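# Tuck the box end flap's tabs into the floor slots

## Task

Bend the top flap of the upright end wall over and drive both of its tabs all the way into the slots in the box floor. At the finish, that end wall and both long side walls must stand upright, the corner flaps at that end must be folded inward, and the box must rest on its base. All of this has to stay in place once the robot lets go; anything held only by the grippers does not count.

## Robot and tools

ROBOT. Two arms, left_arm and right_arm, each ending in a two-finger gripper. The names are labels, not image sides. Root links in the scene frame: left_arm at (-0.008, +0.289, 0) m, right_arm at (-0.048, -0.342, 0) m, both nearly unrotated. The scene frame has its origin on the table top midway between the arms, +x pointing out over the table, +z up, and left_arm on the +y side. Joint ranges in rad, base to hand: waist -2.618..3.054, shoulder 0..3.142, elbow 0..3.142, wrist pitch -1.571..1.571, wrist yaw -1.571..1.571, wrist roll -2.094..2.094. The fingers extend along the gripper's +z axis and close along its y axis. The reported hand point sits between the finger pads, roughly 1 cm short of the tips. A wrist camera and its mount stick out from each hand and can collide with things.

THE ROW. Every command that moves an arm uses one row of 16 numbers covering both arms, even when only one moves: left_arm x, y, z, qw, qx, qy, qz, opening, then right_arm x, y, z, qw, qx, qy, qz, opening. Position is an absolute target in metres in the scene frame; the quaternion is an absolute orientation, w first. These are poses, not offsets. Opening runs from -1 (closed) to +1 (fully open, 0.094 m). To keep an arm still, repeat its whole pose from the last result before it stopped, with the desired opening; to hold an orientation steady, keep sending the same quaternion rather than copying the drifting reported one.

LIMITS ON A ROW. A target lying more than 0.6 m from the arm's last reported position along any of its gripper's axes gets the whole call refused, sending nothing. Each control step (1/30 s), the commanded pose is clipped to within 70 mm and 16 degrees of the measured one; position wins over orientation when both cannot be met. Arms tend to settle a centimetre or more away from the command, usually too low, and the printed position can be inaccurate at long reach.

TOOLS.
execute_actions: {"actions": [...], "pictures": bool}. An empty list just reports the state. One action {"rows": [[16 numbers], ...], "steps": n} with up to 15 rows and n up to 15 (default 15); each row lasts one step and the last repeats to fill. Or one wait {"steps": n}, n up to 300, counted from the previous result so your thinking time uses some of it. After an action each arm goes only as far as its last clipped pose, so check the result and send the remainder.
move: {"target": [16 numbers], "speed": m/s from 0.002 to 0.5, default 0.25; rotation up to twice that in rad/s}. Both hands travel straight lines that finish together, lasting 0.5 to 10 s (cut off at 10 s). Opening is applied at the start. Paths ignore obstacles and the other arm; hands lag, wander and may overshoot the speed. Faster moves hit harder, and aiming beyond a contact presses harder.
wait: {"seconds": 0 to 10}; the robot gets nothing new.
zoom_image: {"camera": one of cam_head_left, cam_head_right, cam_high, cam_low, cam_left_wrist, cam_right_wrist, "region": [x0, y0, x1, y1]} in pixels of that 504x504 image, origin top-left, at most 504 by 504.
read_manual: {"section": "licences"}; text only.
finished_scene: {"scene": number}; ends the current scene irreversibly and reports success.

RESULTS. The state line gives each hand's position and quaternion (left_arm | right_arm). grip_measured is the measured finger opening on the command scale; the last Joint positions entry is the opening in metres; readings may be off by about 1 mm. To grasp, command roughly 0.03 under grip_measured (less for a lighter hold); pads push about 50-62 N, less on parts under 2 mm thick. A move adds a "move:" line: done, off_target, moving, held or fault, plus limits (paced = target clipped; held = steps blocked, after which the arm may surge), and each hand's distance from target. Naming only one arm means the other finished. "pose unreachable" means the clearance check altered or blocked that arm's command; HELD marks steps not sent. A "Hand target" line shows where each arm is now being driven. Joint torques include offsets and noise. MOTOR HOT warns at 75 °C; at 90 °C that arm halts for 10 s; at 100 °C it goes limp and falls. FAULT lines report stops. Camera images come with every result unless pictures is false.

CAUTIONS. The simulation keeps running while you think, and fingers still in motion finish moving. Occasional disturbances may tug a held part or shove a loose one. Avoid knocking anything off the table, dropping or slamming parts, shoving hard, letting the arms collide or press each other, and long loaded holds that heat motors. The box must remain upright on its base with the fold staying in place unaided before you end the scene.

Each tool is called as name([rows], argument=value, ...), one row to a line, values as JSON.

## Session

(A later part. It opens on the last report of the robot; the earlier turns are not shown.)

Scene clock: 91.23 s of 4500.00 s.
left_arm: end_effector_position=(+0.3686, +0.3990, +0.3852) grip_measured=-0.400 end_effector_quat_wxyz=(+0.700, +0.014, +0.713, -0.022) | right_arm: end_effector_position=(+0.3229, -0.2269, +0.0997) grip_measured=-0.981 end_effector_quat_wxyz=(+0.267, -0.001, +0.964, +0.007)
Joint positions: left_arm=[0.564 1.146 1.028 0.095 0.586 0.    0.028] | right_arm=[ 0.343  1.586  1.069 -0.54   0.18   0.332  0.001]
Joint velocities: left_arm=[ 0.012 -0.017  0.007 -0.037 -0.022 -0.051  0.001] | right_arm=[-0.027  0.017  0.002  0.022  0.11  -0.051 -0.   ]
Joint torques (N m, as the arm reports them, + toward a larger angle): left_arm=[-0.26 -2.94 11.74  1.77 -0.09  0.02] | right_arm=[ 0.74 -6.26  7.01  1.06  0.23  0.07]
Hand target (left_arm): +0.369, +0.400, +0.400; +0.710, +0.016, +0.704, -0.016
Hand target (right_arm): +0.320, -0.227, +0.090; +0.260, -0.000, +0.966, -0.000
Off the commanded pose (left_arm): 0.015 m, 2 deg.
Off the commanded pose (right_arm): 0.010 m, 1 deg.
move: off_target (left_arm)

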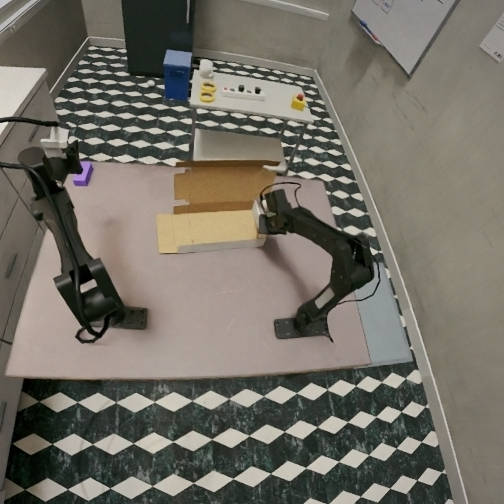

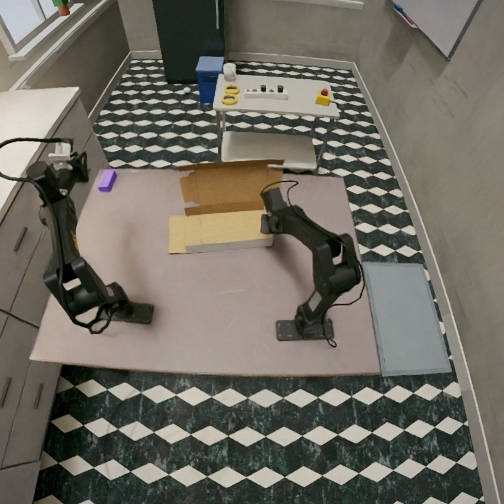

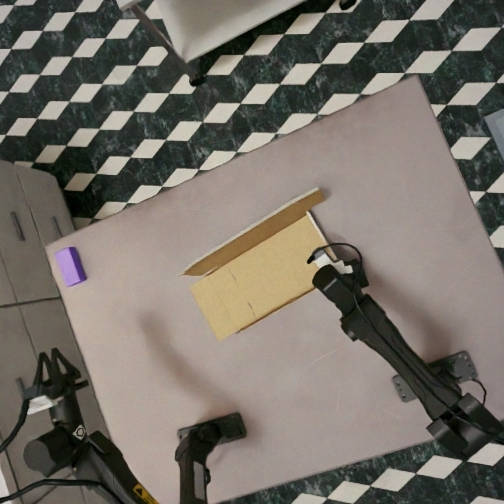

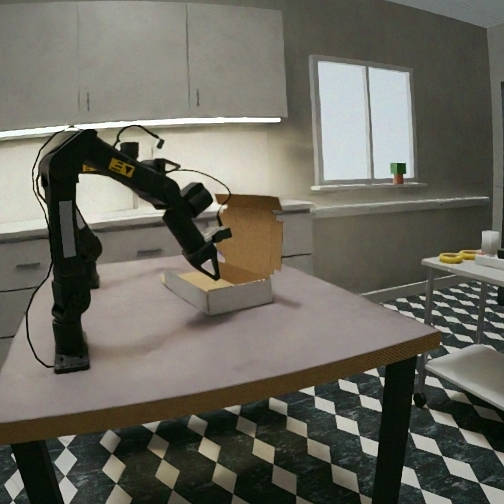

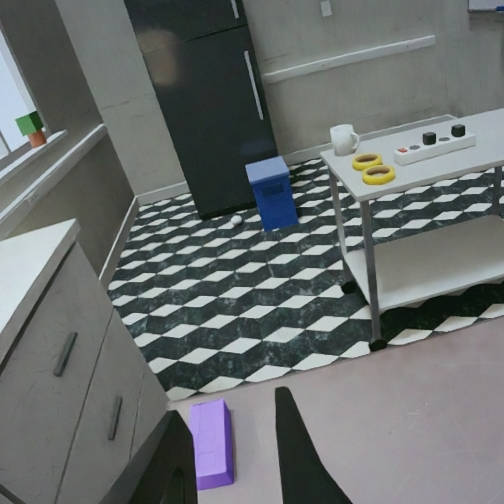

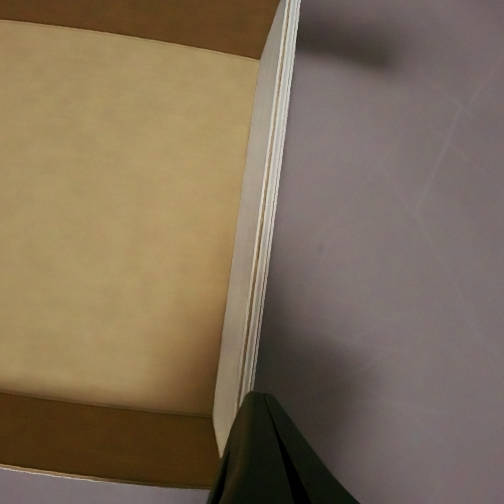

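move(target=[0.37,0.40,0.40,0.71,0.016,0.704,-0.016,-0.4,0.325,-0.228,0.048,0.26,0,0.966,0,-1], speed=0.03)

move(target=[0.37,0.40,0.40,0.71,0.016,0.704,-0.016,-0.4,0.325,-0.228,0.14,0.26,0,0.966,0,-1], speed=0.1)

move(target=[0.37,0.40,0.40,0.71,0.016,0.704,-0.016,-0.4,0.385,-0.224,0.135,0.26,0,0.966,0,-1], speed=0.1)

Scene clock: 98.50 s of 4500.00 s.
left_arm: end_effector_position=(+0.3686, +0.3990, +0.3852) grip_measured=-0.400 end_effector_quat_wxyz=(+0.700, +0.014, +0.713, -0.022) | right_arm: end_effector_position=(+0.3427, -0.2224, +0.0805) grip_measured=-0.981 end_effector_quat_wxyz=(+0.308, +0.005, +0.951, +0.013)
Joint positions: left_arm=[0.564 1.146 1.028 0.095 0.586 0.    0.028] | right_arm=[ 0.343  1.637  0.994 -0.33   0.199  0.332  0.001]
Joint velocities: left_arm=[-0.007 -0.012 -0.007 -0.022 -0.051 -0.007  0.   ] | right_arm=[-0.002  0.012  0.007 -0.066 -0.081  0.037 -0.   ]
Joint torques (N m, as the arm reports them, + toward a larger angle): left_arm=[-0.31 -3.08 11.79  1.77 -0.08  0.03] | right_arm=[-0.14 -4.77  4.97  0.79 -0.06 -0.01]
Hand target (left_arm): +0.369, +0.400, +0.400; +0.710, +0.016, +0.704, -0.016
Hand target (right_arm): +0.324, -0.228, +0.050; +0.260, +0.000, +0.966, +0.000
Off the commanded pose (left_arm): 0.015 m, 2 deg.
Off the commanded pose (right_arm): 0.037 m, 6 deg.
After step 90, 2.20 s passed at rest.
move: off_target (left_arm, right_arm)

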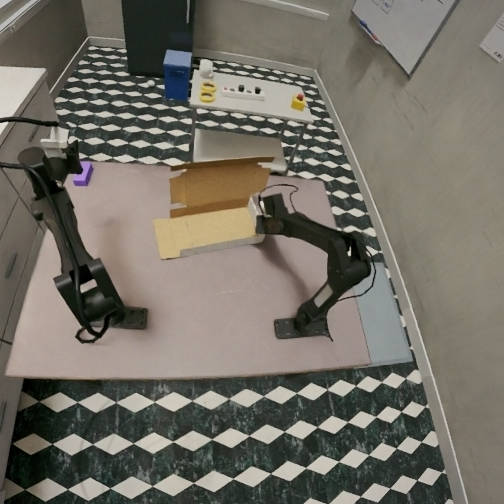

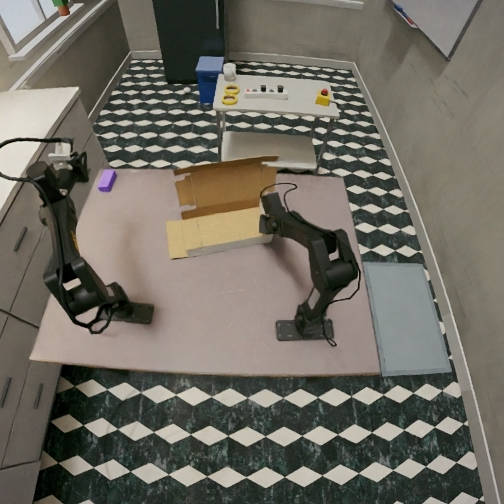

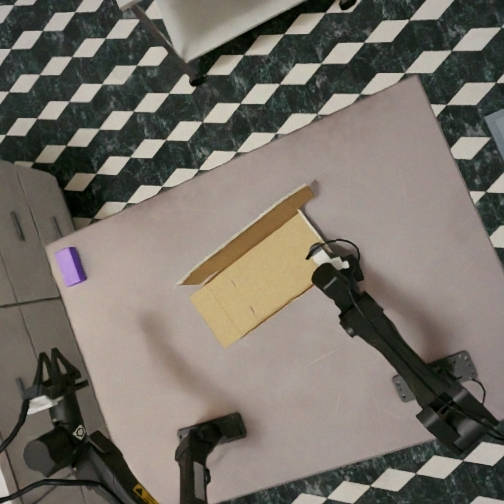

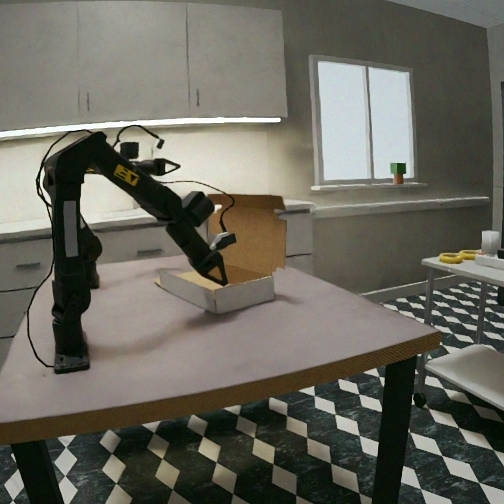

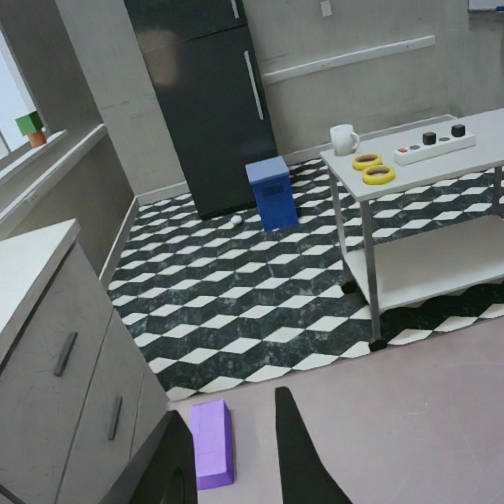

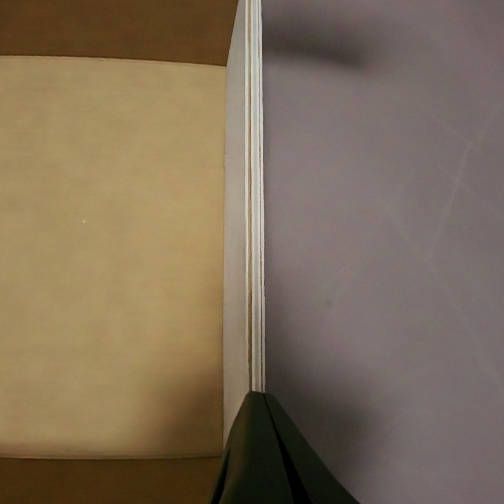

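Scene clock: 99.77 s of 4500.00 s.
left_arm: end_effector_position=(+0.3686, +0.3990, +0.3852) grip_measured=-0.400 end_effector_quat_wxyz=(+0.700, +0.014, +0.713, -0.022) | right_arm: end_effector_position=(+0.3221, -0.2294, +0.1265) grip_measured=-0.981 end_effector_quat_wxyz=(+0.249, -0.002, +0.968, -0.007)
Joint positions: left_arm=[0.564 1.146 1.028 0.095 0.586 0.    0.028] | right_arm=[ 0.343  1.591  1.202 -0.713  0.192  0.332  0.001]
Joint velocities: left_arm=[-0.017  0.002  0.017 -0.007 -0.066 -0.022 -0.001] | right_arm=[-0.027 -0.002 -0.002 -0.037  0.037 -0.051  0.   ]
Joint torques (N m, as the arm reports them, + toward a larger angle): left_arm=[-0.21 -2.92 11.7   1.78 -0.09  0.  ] | right_arm=[-0.16 -8.92 11.39  0.78  0.02 -0.02]
Hand target (left_arm): +0.369, +0.400, +0.400; +0.710, +0.016, +0.704, -0.016
Hand target (right_arm): +0.325, -0.228, +0.140; +0.260, -0.000, +0.966, +0.001
Off the commanded pose (left_arm): 0.015 m, 2 deg.
Off the commanded pose (right_arm): 0.014 m, 1 deg.
move: off_target (left_arm, right_arm)

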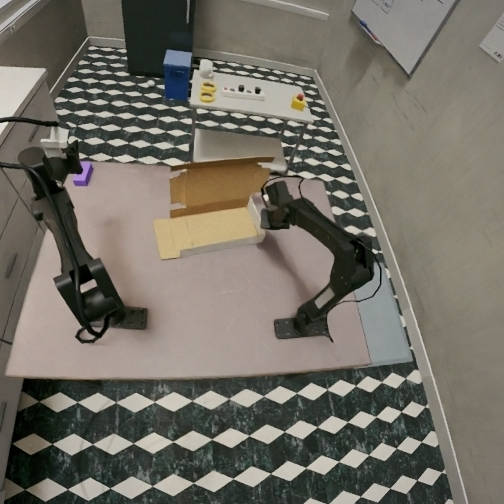

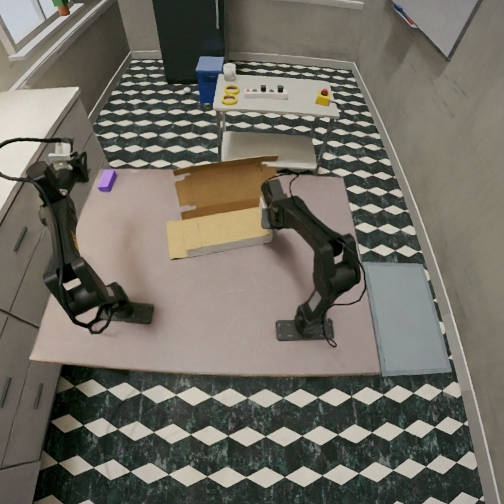

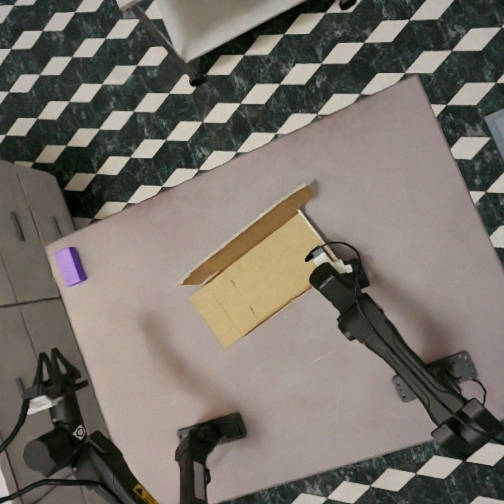

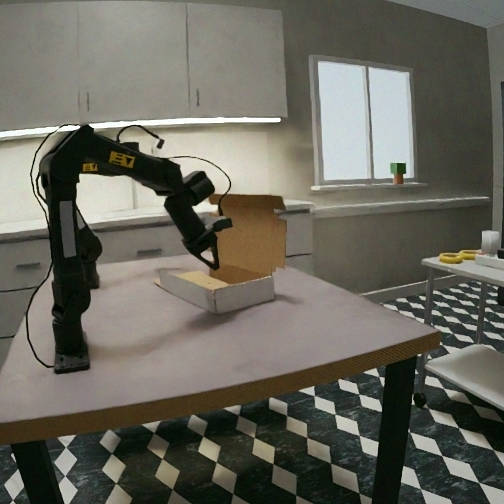

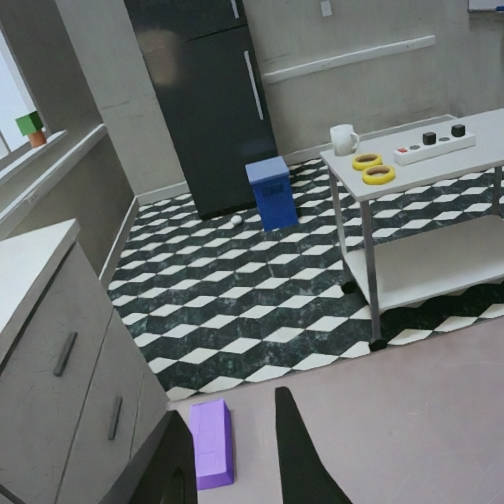

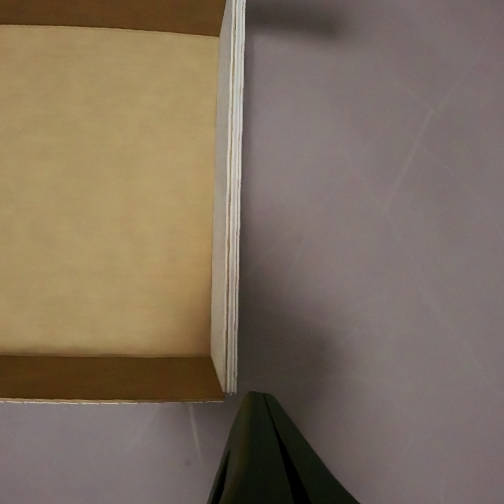

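Scene clock: 100.73 s of 4500.00 s.
left_arm: end_effector_position=(+0.3686, +0.3990, +0.3852) grip_measured=-0.400 end_effector_quat_wxyz=(+0.700, +0.014, +0.713, -0.022) | right_arm: end_effector_position=(+0.3794, -0.2241, +0.1284) grip_measured=-0.981 end_effector_quat_wxyz=(+0.257, +0.000, +0.966, -0.004)
Joint positions: left_arm=[0.564 1.146 1.028 0.095 0.586 0.    0.028] | right_arm=[ 0.298  1.784  1.419 -0.712  0.171  0.294  0.001]
Joint velocities: left_arm=[ 0.002 -0.012  0.007  0.022 -0.037 -0.125 -0.   ] | right_arm=[ 0.002 -0.002 -0.012  0.022 -0.007 -0.066 -0.   ]
Joint torques (N m, as the arm reports them, + toward a larger angle): left_arm=[-0.25 -3.04 11.69  1.8  -0.06 -0.02] | right_arm=[-0.82 -9.1  11.73  0.85 -0.01 -0.12]
Hand target (left_arm): +0.369, +0.400, +0.400; +0.710, +0.016, +0.704, -0.016
Hand target (right_arm): +0.385, -0.225, +0.134; +0.260, +0.000, +0.966, -0.000
Off the commanded pose (left_arm): 0.015 m, 2 deg.
Off the commanded pose (right_arm): 0.009 m, 1 deg.
move: off_target (left_arm)

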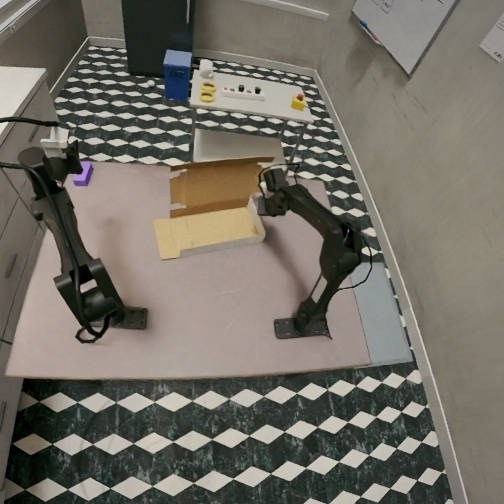

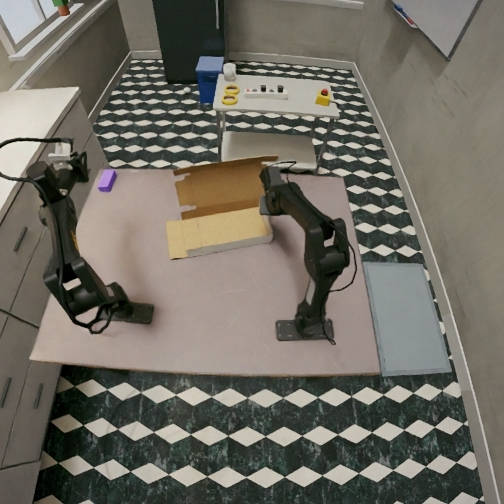

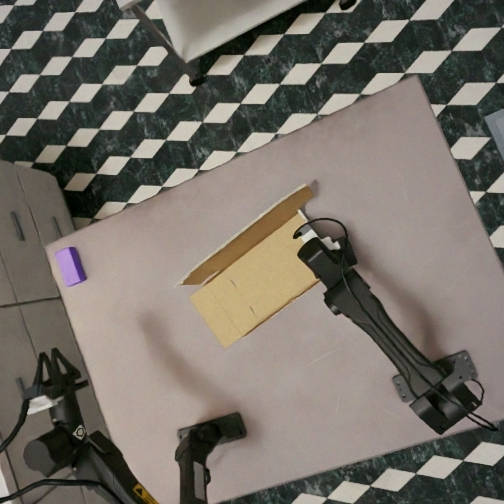

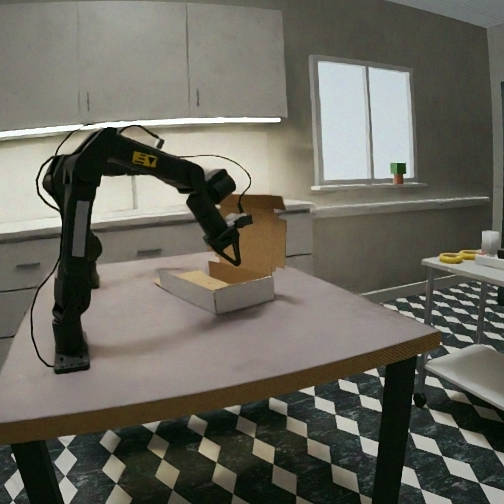

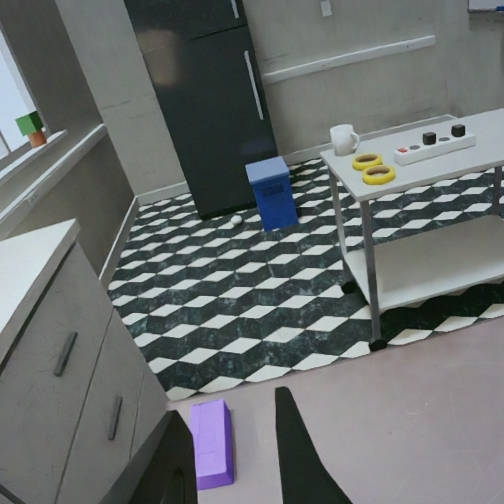

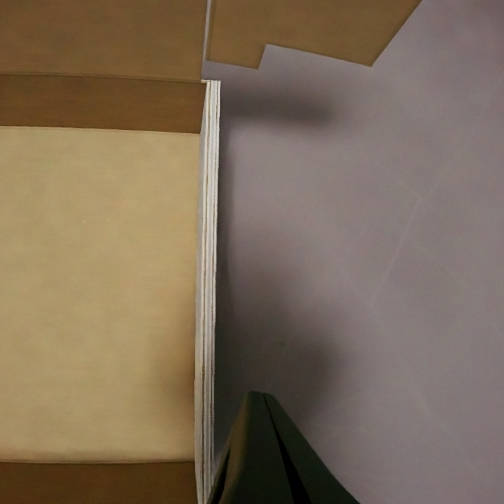

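zoom_image(camera="cam_low", region=[150,255,290,325])

zoom_image(camera="cam_right_wrist", region=[140,60,280,480])

Region (150, 255, 290, 325) of cam_low's 504x504 image, scaled by 3.600, with more detail than that image has.

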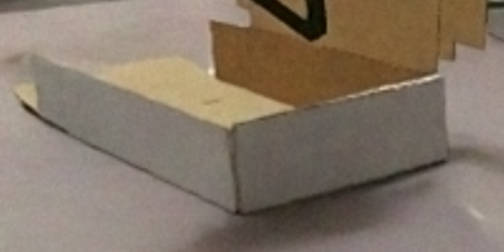

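Region (140, 60, 280, 480) of cam_right_wrist's 504x504 image, scaled by 1.200, with more detail than that image has.

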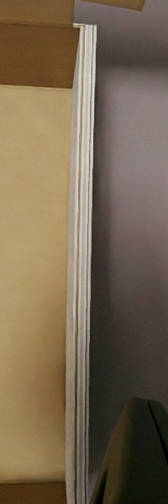

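move(target=[0.37,0.40,0.40,0.71,0.016,0.704,-0.016,-0.4,0.40,-0.217,0.10,0.26,0,0.966,0,-1], speed=0.05)

Scene clock: 108.93 s of 4500.00 s.
left_arm: end_effector_position=(+0.3686, +0.3990, +0.3852) grip_measured=-0.400 end_effector_quat_wxyz=(+0.700, +0.014, +0.713, -0.022) | right_arm: end_effector_position=(+0.3978, -0.2174, +0.1018) grip_measured=-0.981 end_effector_quat_wxyz=(+0.259, -0.000, +0.966, -0.002)
Joint positions: left_arm=[0.564 1.146 1.028 0.095 0.586 0.    0.028] | right_arm=[ 0.298  1.871  1.419 -0.62   0.17   0.293  0.001]
Joint velocities: left_arm=[ 0.012 -0.007  0.002 -0.037 -0.022  0.007 -0.   ] | right_arm=[-0.012 -0.007  0.002  0.051 -0.022  0.037 -0.001]
Joint torques (N m, as the arm reports them, + toward a larger angle): left_arm=[-0.29 -3.1  11.73  1.77 -0.08 -0.01] | right_arm=[ -0.25 -10.11   8.71   1.06   0.02  -0.05]
Hand target (left_arm): +0.369, +0.400, +0.400; +0.710, +0.016, +0.704, -0.016
Hand target (right_arm): +0.400, -0.217, +0.100; +0.260, +0.000, +0.966, -0.000
Off the commanded pose (left_arm): 0.015 m, 2 deg.
Off the commanded pose (right_arm): 0.003 m, 0 deg.
After step 90, 4.13 s passed at rest.
move: off_target (left_arm)

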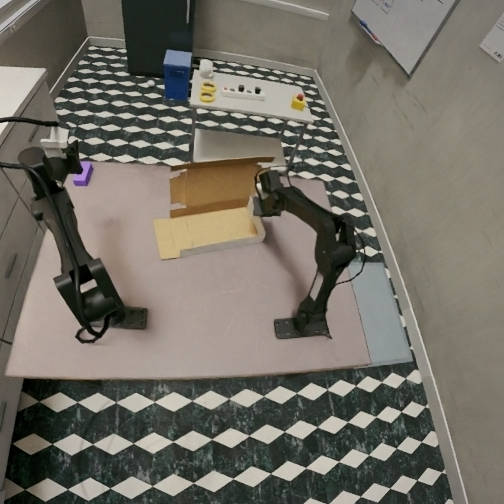

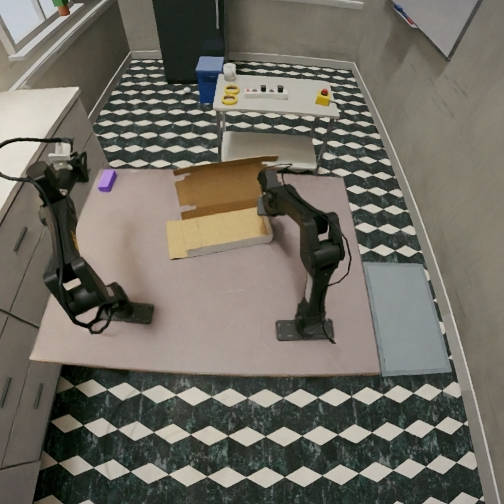

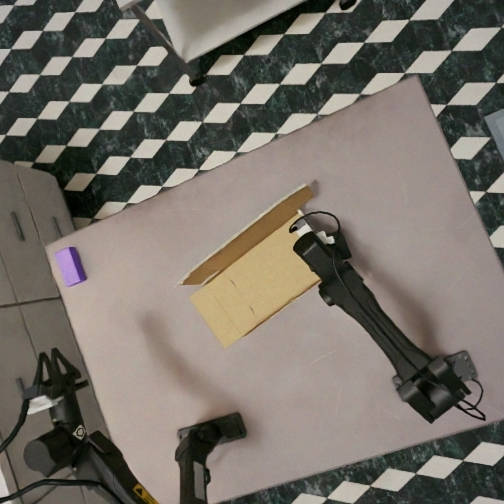

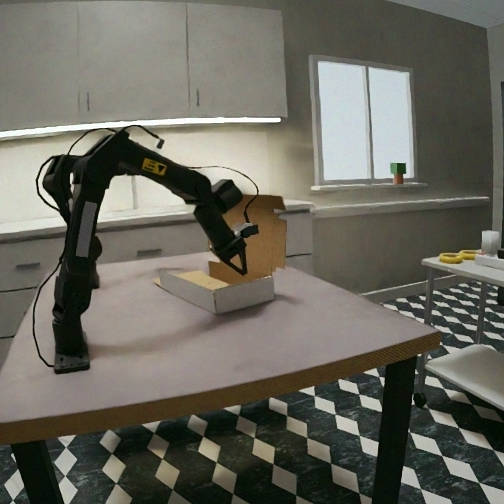

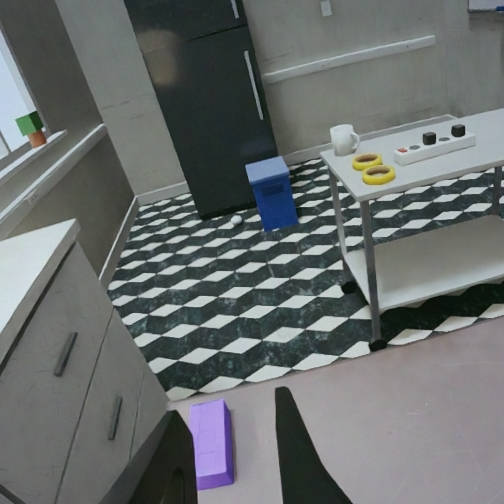

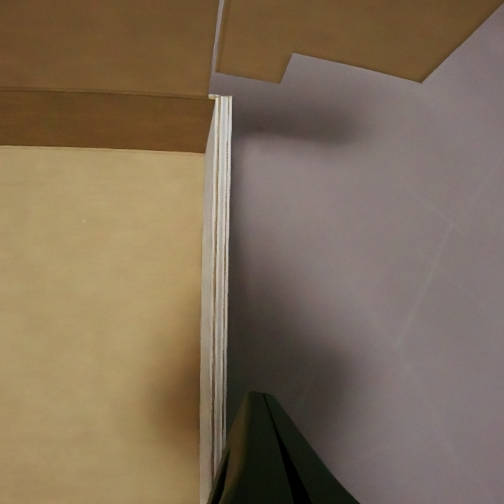

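move(target=[0.37,0.40,0.40,0.71,0.016,0.704,-0.016,-0.4,0.405,-0.207,0.10,0.26,0,0.966,0,-1], speed=0.05)

zoom_image(camera="cam_right_wrist", region=[0,0,504,504])

Scene clock: 113.63 s of 4500.00 s.
left_arm: end_effector_position=(+0.3686, +0.3990, +0.3852) grip_measured=-0.400 end_effector_quat_wxyz=(+0.700, +0.014, +0.713, -0.022) | right_arm: end_effector_position=(+0.3999, -0.2126, +0.0933) grip_measured=-0.981 end_effector_quat_wxyz=(+0.252, -0.001, +0.968, -0.003)
Joint positions: left_arm=[0.564 1.146 1.028 0.095 0.586 0.    0.028] | right_arm=[ 0.306  1.901  1.432 -0.619  0.17   0.3    0.001]
Joint velocities: left_arm=[ 0.022 -0.007 -0.012  0.022  0.066 -0.022  0.   ] | right_arm=[ 0.002  0.002 -0.002 -0.022  0.037  0.037 -0.   ]
Joint torques (N m, as the arm reports them, + toward a larger angle): left_arm=[-0.27 -3.03 11.63  1.8  -0.09  0.  ] | right_arm=[  0.87 -10.39  11.39   0.91   0.14   0.07]
Hand target (left_arm): +0.369, +0.400, +0.400; +0.710, +0.016, +0.704, -0.016
Hand target (right_arm): +0.405, -0.207, +0.100; +0.260, +0.000, +0.966, +0.000
Off the commanded pose (left_arm): 0.015 m, 2 deg.
Off the commanded pose (right_arm): 0.010 m, 1 deg.
After step 90, 0.67 s passed at rest.
move: off_target (left_arm)

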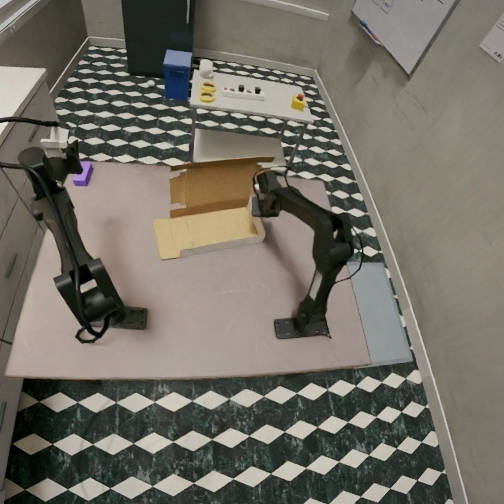

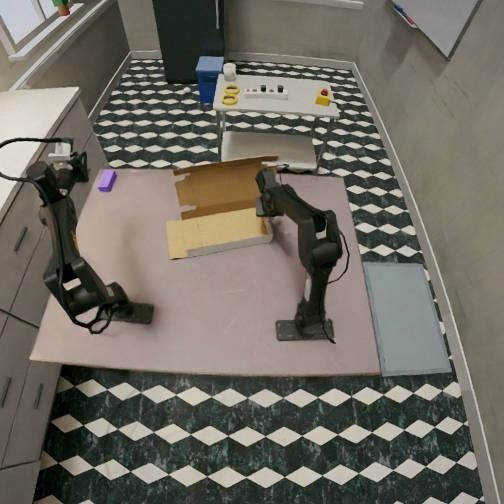

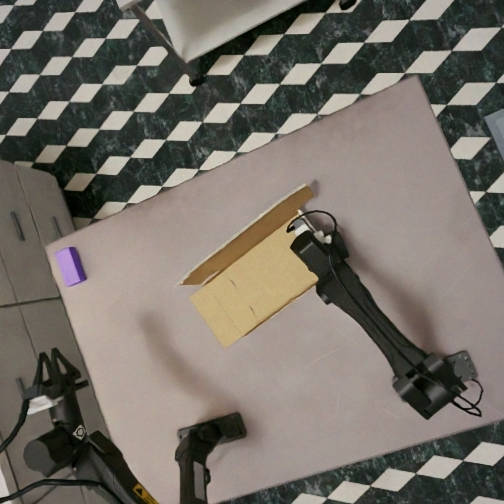

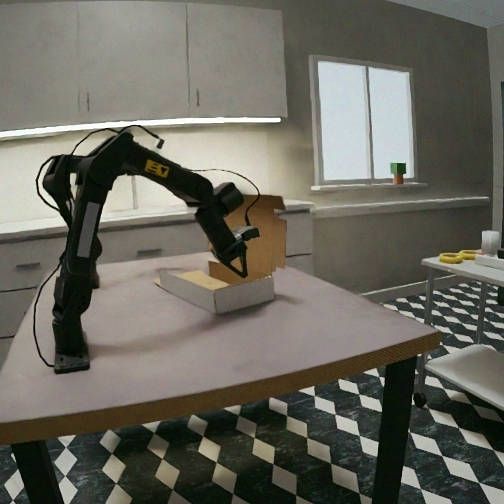

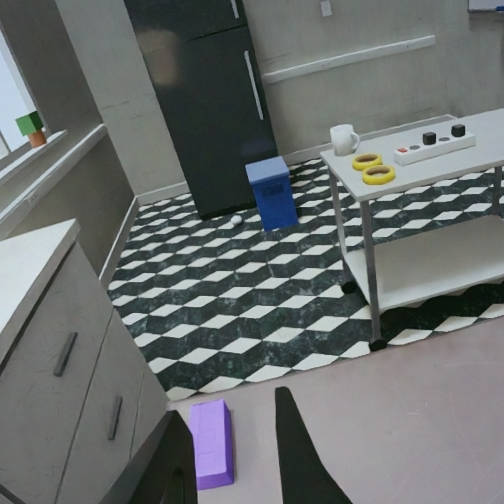

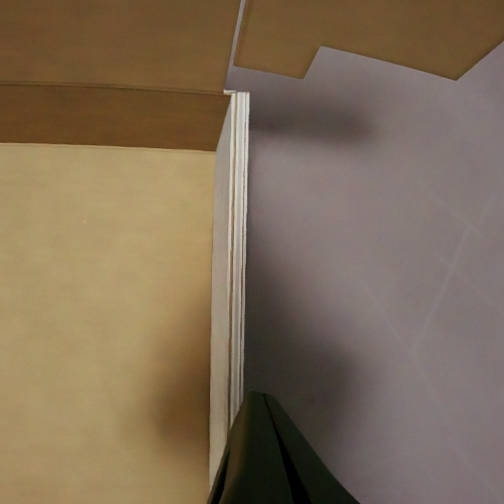

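Region (0, 0, 504, 504) of cam_right_wrist's 504x504 image, scaled by 1.000.

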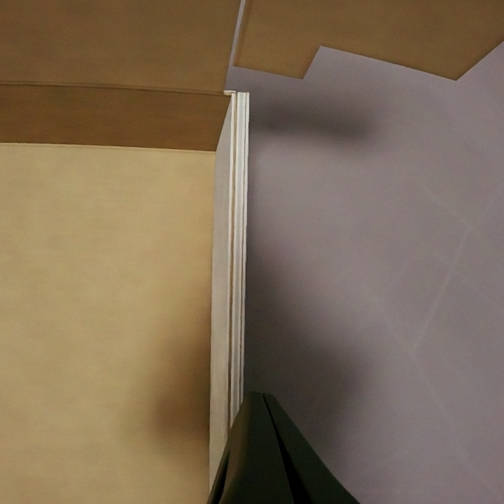

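Slightly more +y, then press.

move(target=[0.37,0.40,0.40,0.71,0.016,0.704,-0.016,-0.4,0.405,-0.203,0.10,0.26,0,0.966,0,-1], speed=0.03)

move(target=[0.37,0.40,0.40,0.71,0.016,0.704,-0.016,-0.4,0.405,-0.203,0.05,0.26,0,0.966,0,-1], speed=0.03)

move(target=[0.37,0.40,0.40,0.71,0.016,0.704,-0.016,-0.4,0.39,-0.203,0.14,0.26,0,0.966,0,-1], speed=0.1)

Scene clock: 118.57 s of 4500.00 s.
left_arm: end_effector_position=(+0.3686, +0.3990, +0.3852) grip_measured=-0.400 end_effector_quat_wxyz=(+0.700, +0.014, +0.713, -0.022) | right_arm: end_effector_position=(+0.3986, -0.2081, +0.0933) grip_measured=-0.981 end_effector_quat_wxyz=(+0.252, -0.002, +0.968, -0.001)
Joint positions: left_arm=[0.564 1.146 1.028 0.095 0.586 0.    0.028] | right_arm=[ 0.316  1.901  1.432 -0.619  0.17   0.308  0.001]
Joint velocities: left_arm=[-0.007  0.012  0.002 -0.022  0.022  0.066 -0.002] | right_arm=[-0.012  0.002  0.002  0.037  0.037 -0.125 -0.   ]
Joint torques (N m, as the arm reports them, + toward a larger angle): left_arm=[-0.26 -3.06 11.81  1.78 -0.08 -0.02] | right_arm=[ 0.84 -9.99 12.12  0.86  0.21  0.09]
Hand target (left_arm): +0.369, +0.400, +0.400; +0.710, +0.016, +0.704, -0.016
Hand target (right_arm): +0.405, -0.203, +0.100; +0.260, -0.000, +0.966, +0.000
Off the commanded pose (left_arm): 0.015 m, 2 deg.
Off the commanded pose (right_arm): 0.011 m, 1 deg.
After step 90, 1.13 s passed at rest.
move: off_target (left_arm, right_arm)

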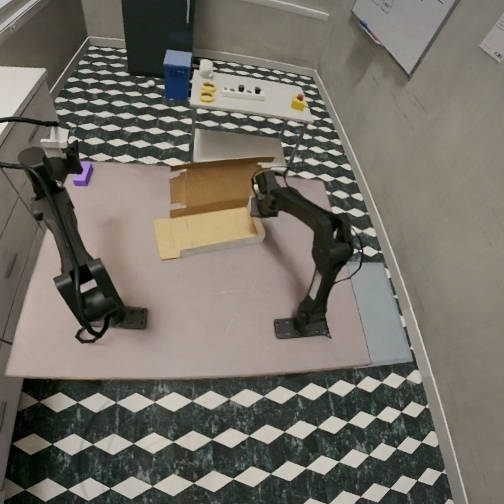

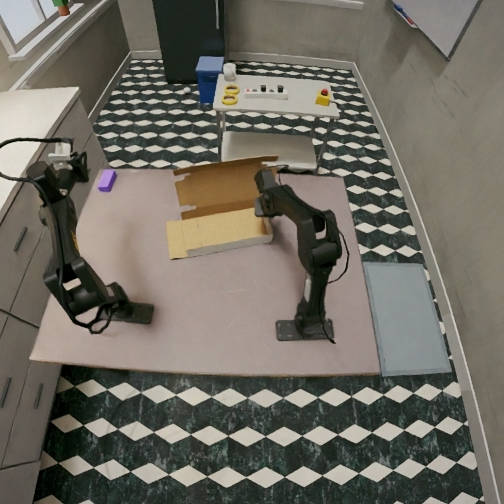

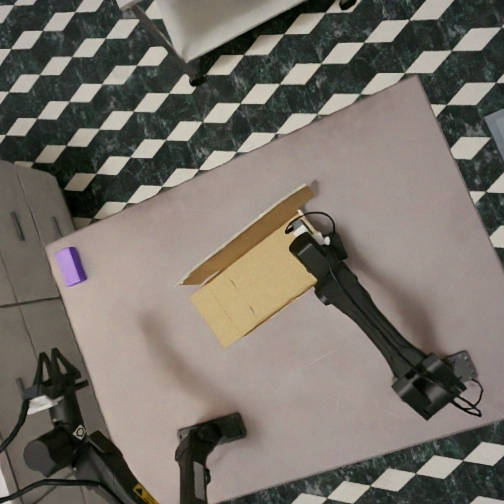

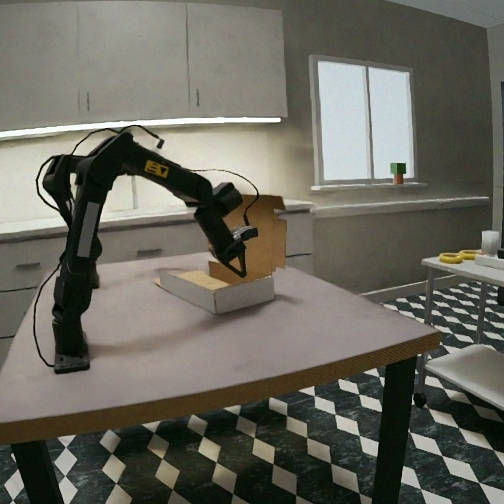

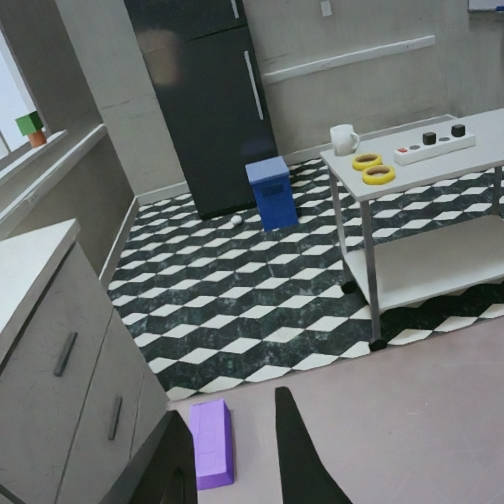

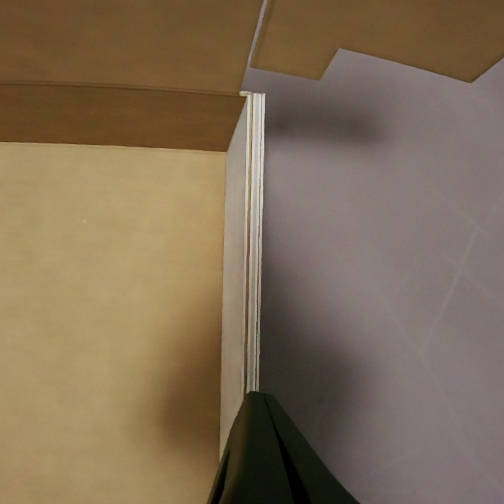

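Scene clock: 120.43 s of 4500.00 s.
left_arm: end_effector_position=(+0.3686, +0.3990, +0.3852) grip_measured=-0.400 end_effector_quat_wxyz=(+0.700, +0.014, +0.713, -0.022) | right_arm: end_effector_position=(+0.4201, -0.2017, +0.0811) grip_measured=-0.981 end_effector_quat_wxyz=(+0.300, +0.003, +0.954, +0.013)
Joint positions: left_arm=[0.564 1.146 1.028 0.095 0.586 0.    0.028] | right_arm=[ 0.316  1.93   1.368 -0.423  0.178  0.308  0.001]
Joint velocities: left_arm=[-0.002 -0.007 -0.002 -0.081  0.007  0.022  0.001] | right_arm=[-0.002  0.007 -0.002 -0.081  0.007  0.007  0.   ]
Joint torques (N m, as the arm reports them, + toward a larger angle): left_arm=[-0.23 -3.02 11.71  1.8  -0.08  0.01] | right_arm=[ 0.82 -8.32  5.7   0.87  0.1   0.07]
Hand target (left_arm): +0.369, +0.400, +0.400; +0.710, +0.016, +0.704, -0.016
Hand target (right_arm): +0.404, -0.204, +0.051; +0.260, -0.000, +0.966, -0.000
Off the commanded pose (left_arm): 0.015 m, 2 deg.
Off the commanded pose (right_arm): 0.035 m, 5 deg.
move: off_target (left_arm, right_arm)

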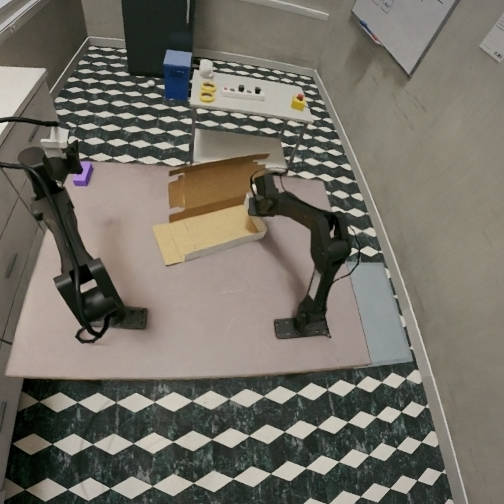

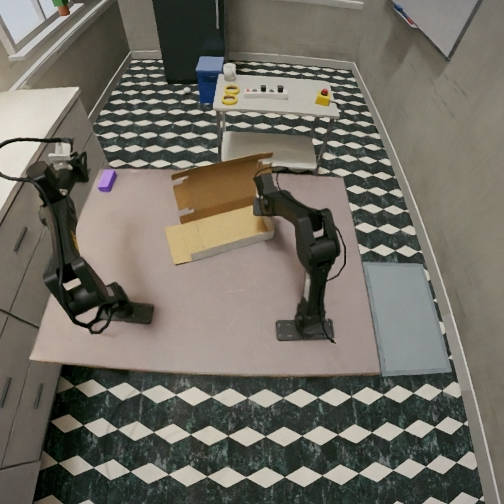

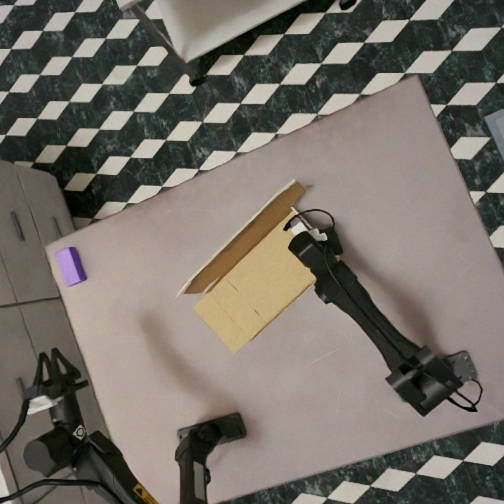

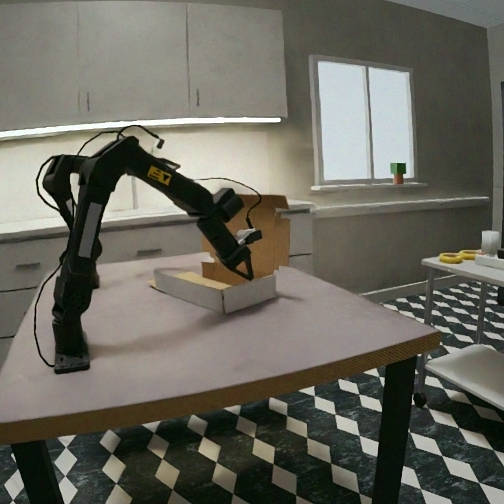

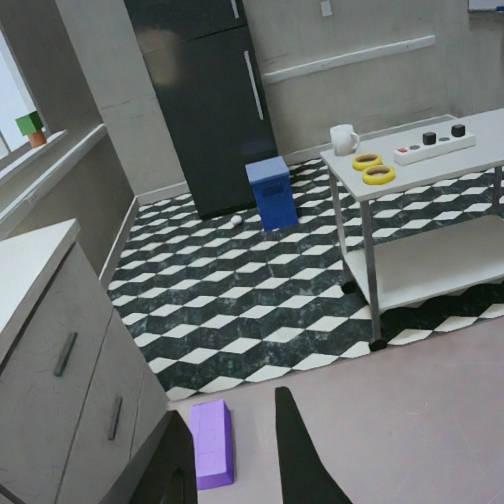

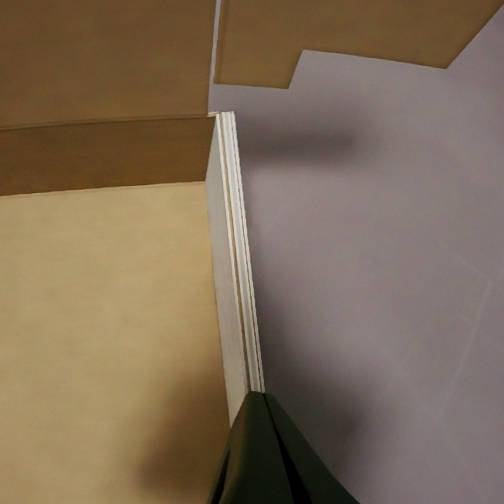

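Scene clock: 121.73 s of 4500.00 s.
left_arm: end_effector_position=(+0.3686, +0.3990, +0.3852) grip_measured=-0.400 end_effector_quat_wxyz=(+0.700, +0.014, +0.713, -0.022) | right_arm: end_effector_position=(+0.3883, -0.2069, +0.1250) grip_measured=-0.981 end_effector_quat_wxyz=(+0.247, -0.002, +0.969, -0.003)
Joint positions: left_arm=[0.564 1.146 1.028 0.095 0.586 0.    0.028] | right_arm=[ 0.329  1.856  1.505 -0.752  0.178  0.321  0.001]
Joint velocities: left_arm=[-0.012 -0.022 -0.007  0.022 -0.051 -0.081 -0.001] | right_arm=[-0.032  0.007  0.002  0.007  0.051  0.022 -0.   ]
Joint torques (N m, as the arm reports them, + toward a larger angle): left_arm=[-0.33 -2.99 11.75  1.78 -0.09  0.01] | right_arm=[  0.93 -11.88  11.35   0.77   0.17   0.07]
Hand target (left_arm): +0.369, +0.400, +0.400; +0.710, +0.016, +0.704, -0.016
Hand target (right_arm): +0.390, -0.203, +0.140; +0.259, -0.000, +0.966, +0.001
Off the commanded pose (left_arm): 0.015 m, 2 deg.
Off the commanded pose (right_arm): 0.016 m, 2 deg.
move: off_target (left_arm, right_arm)

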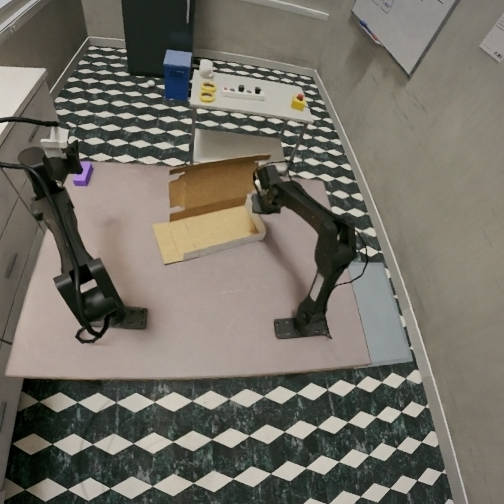

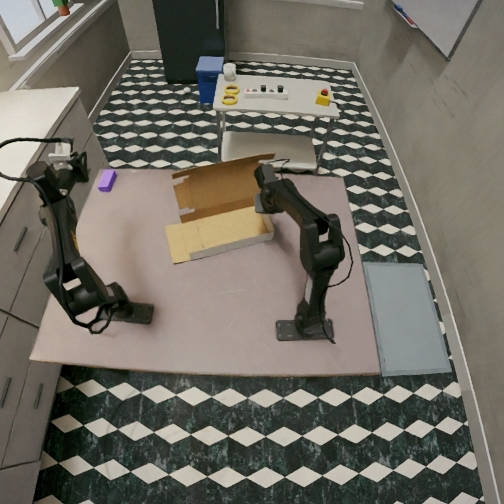

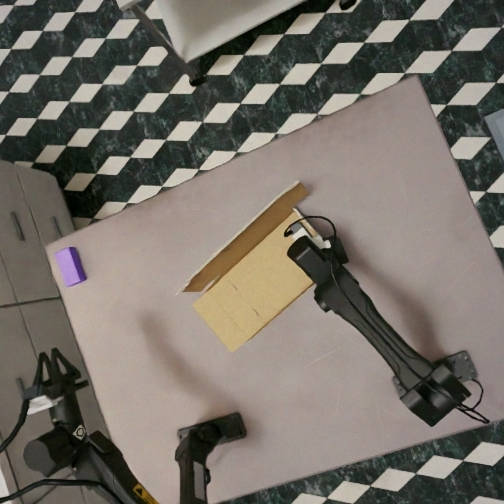

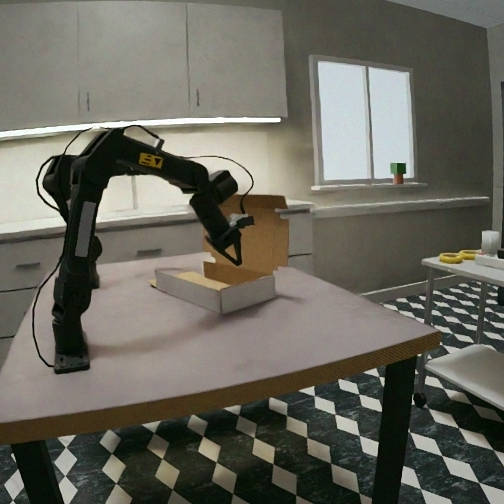

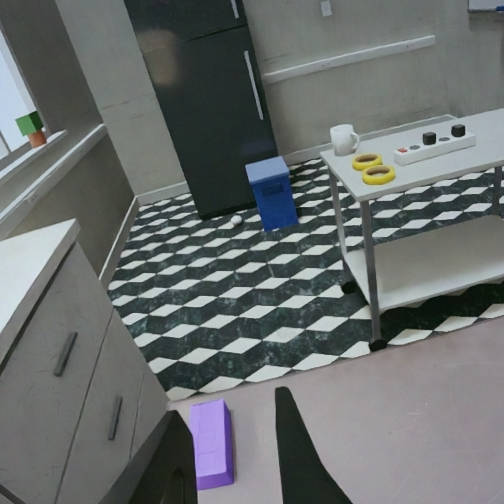

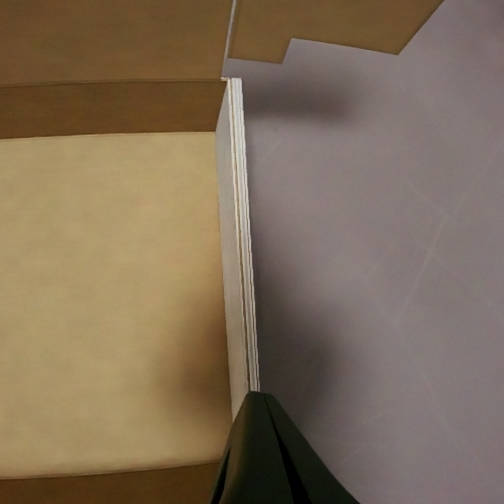

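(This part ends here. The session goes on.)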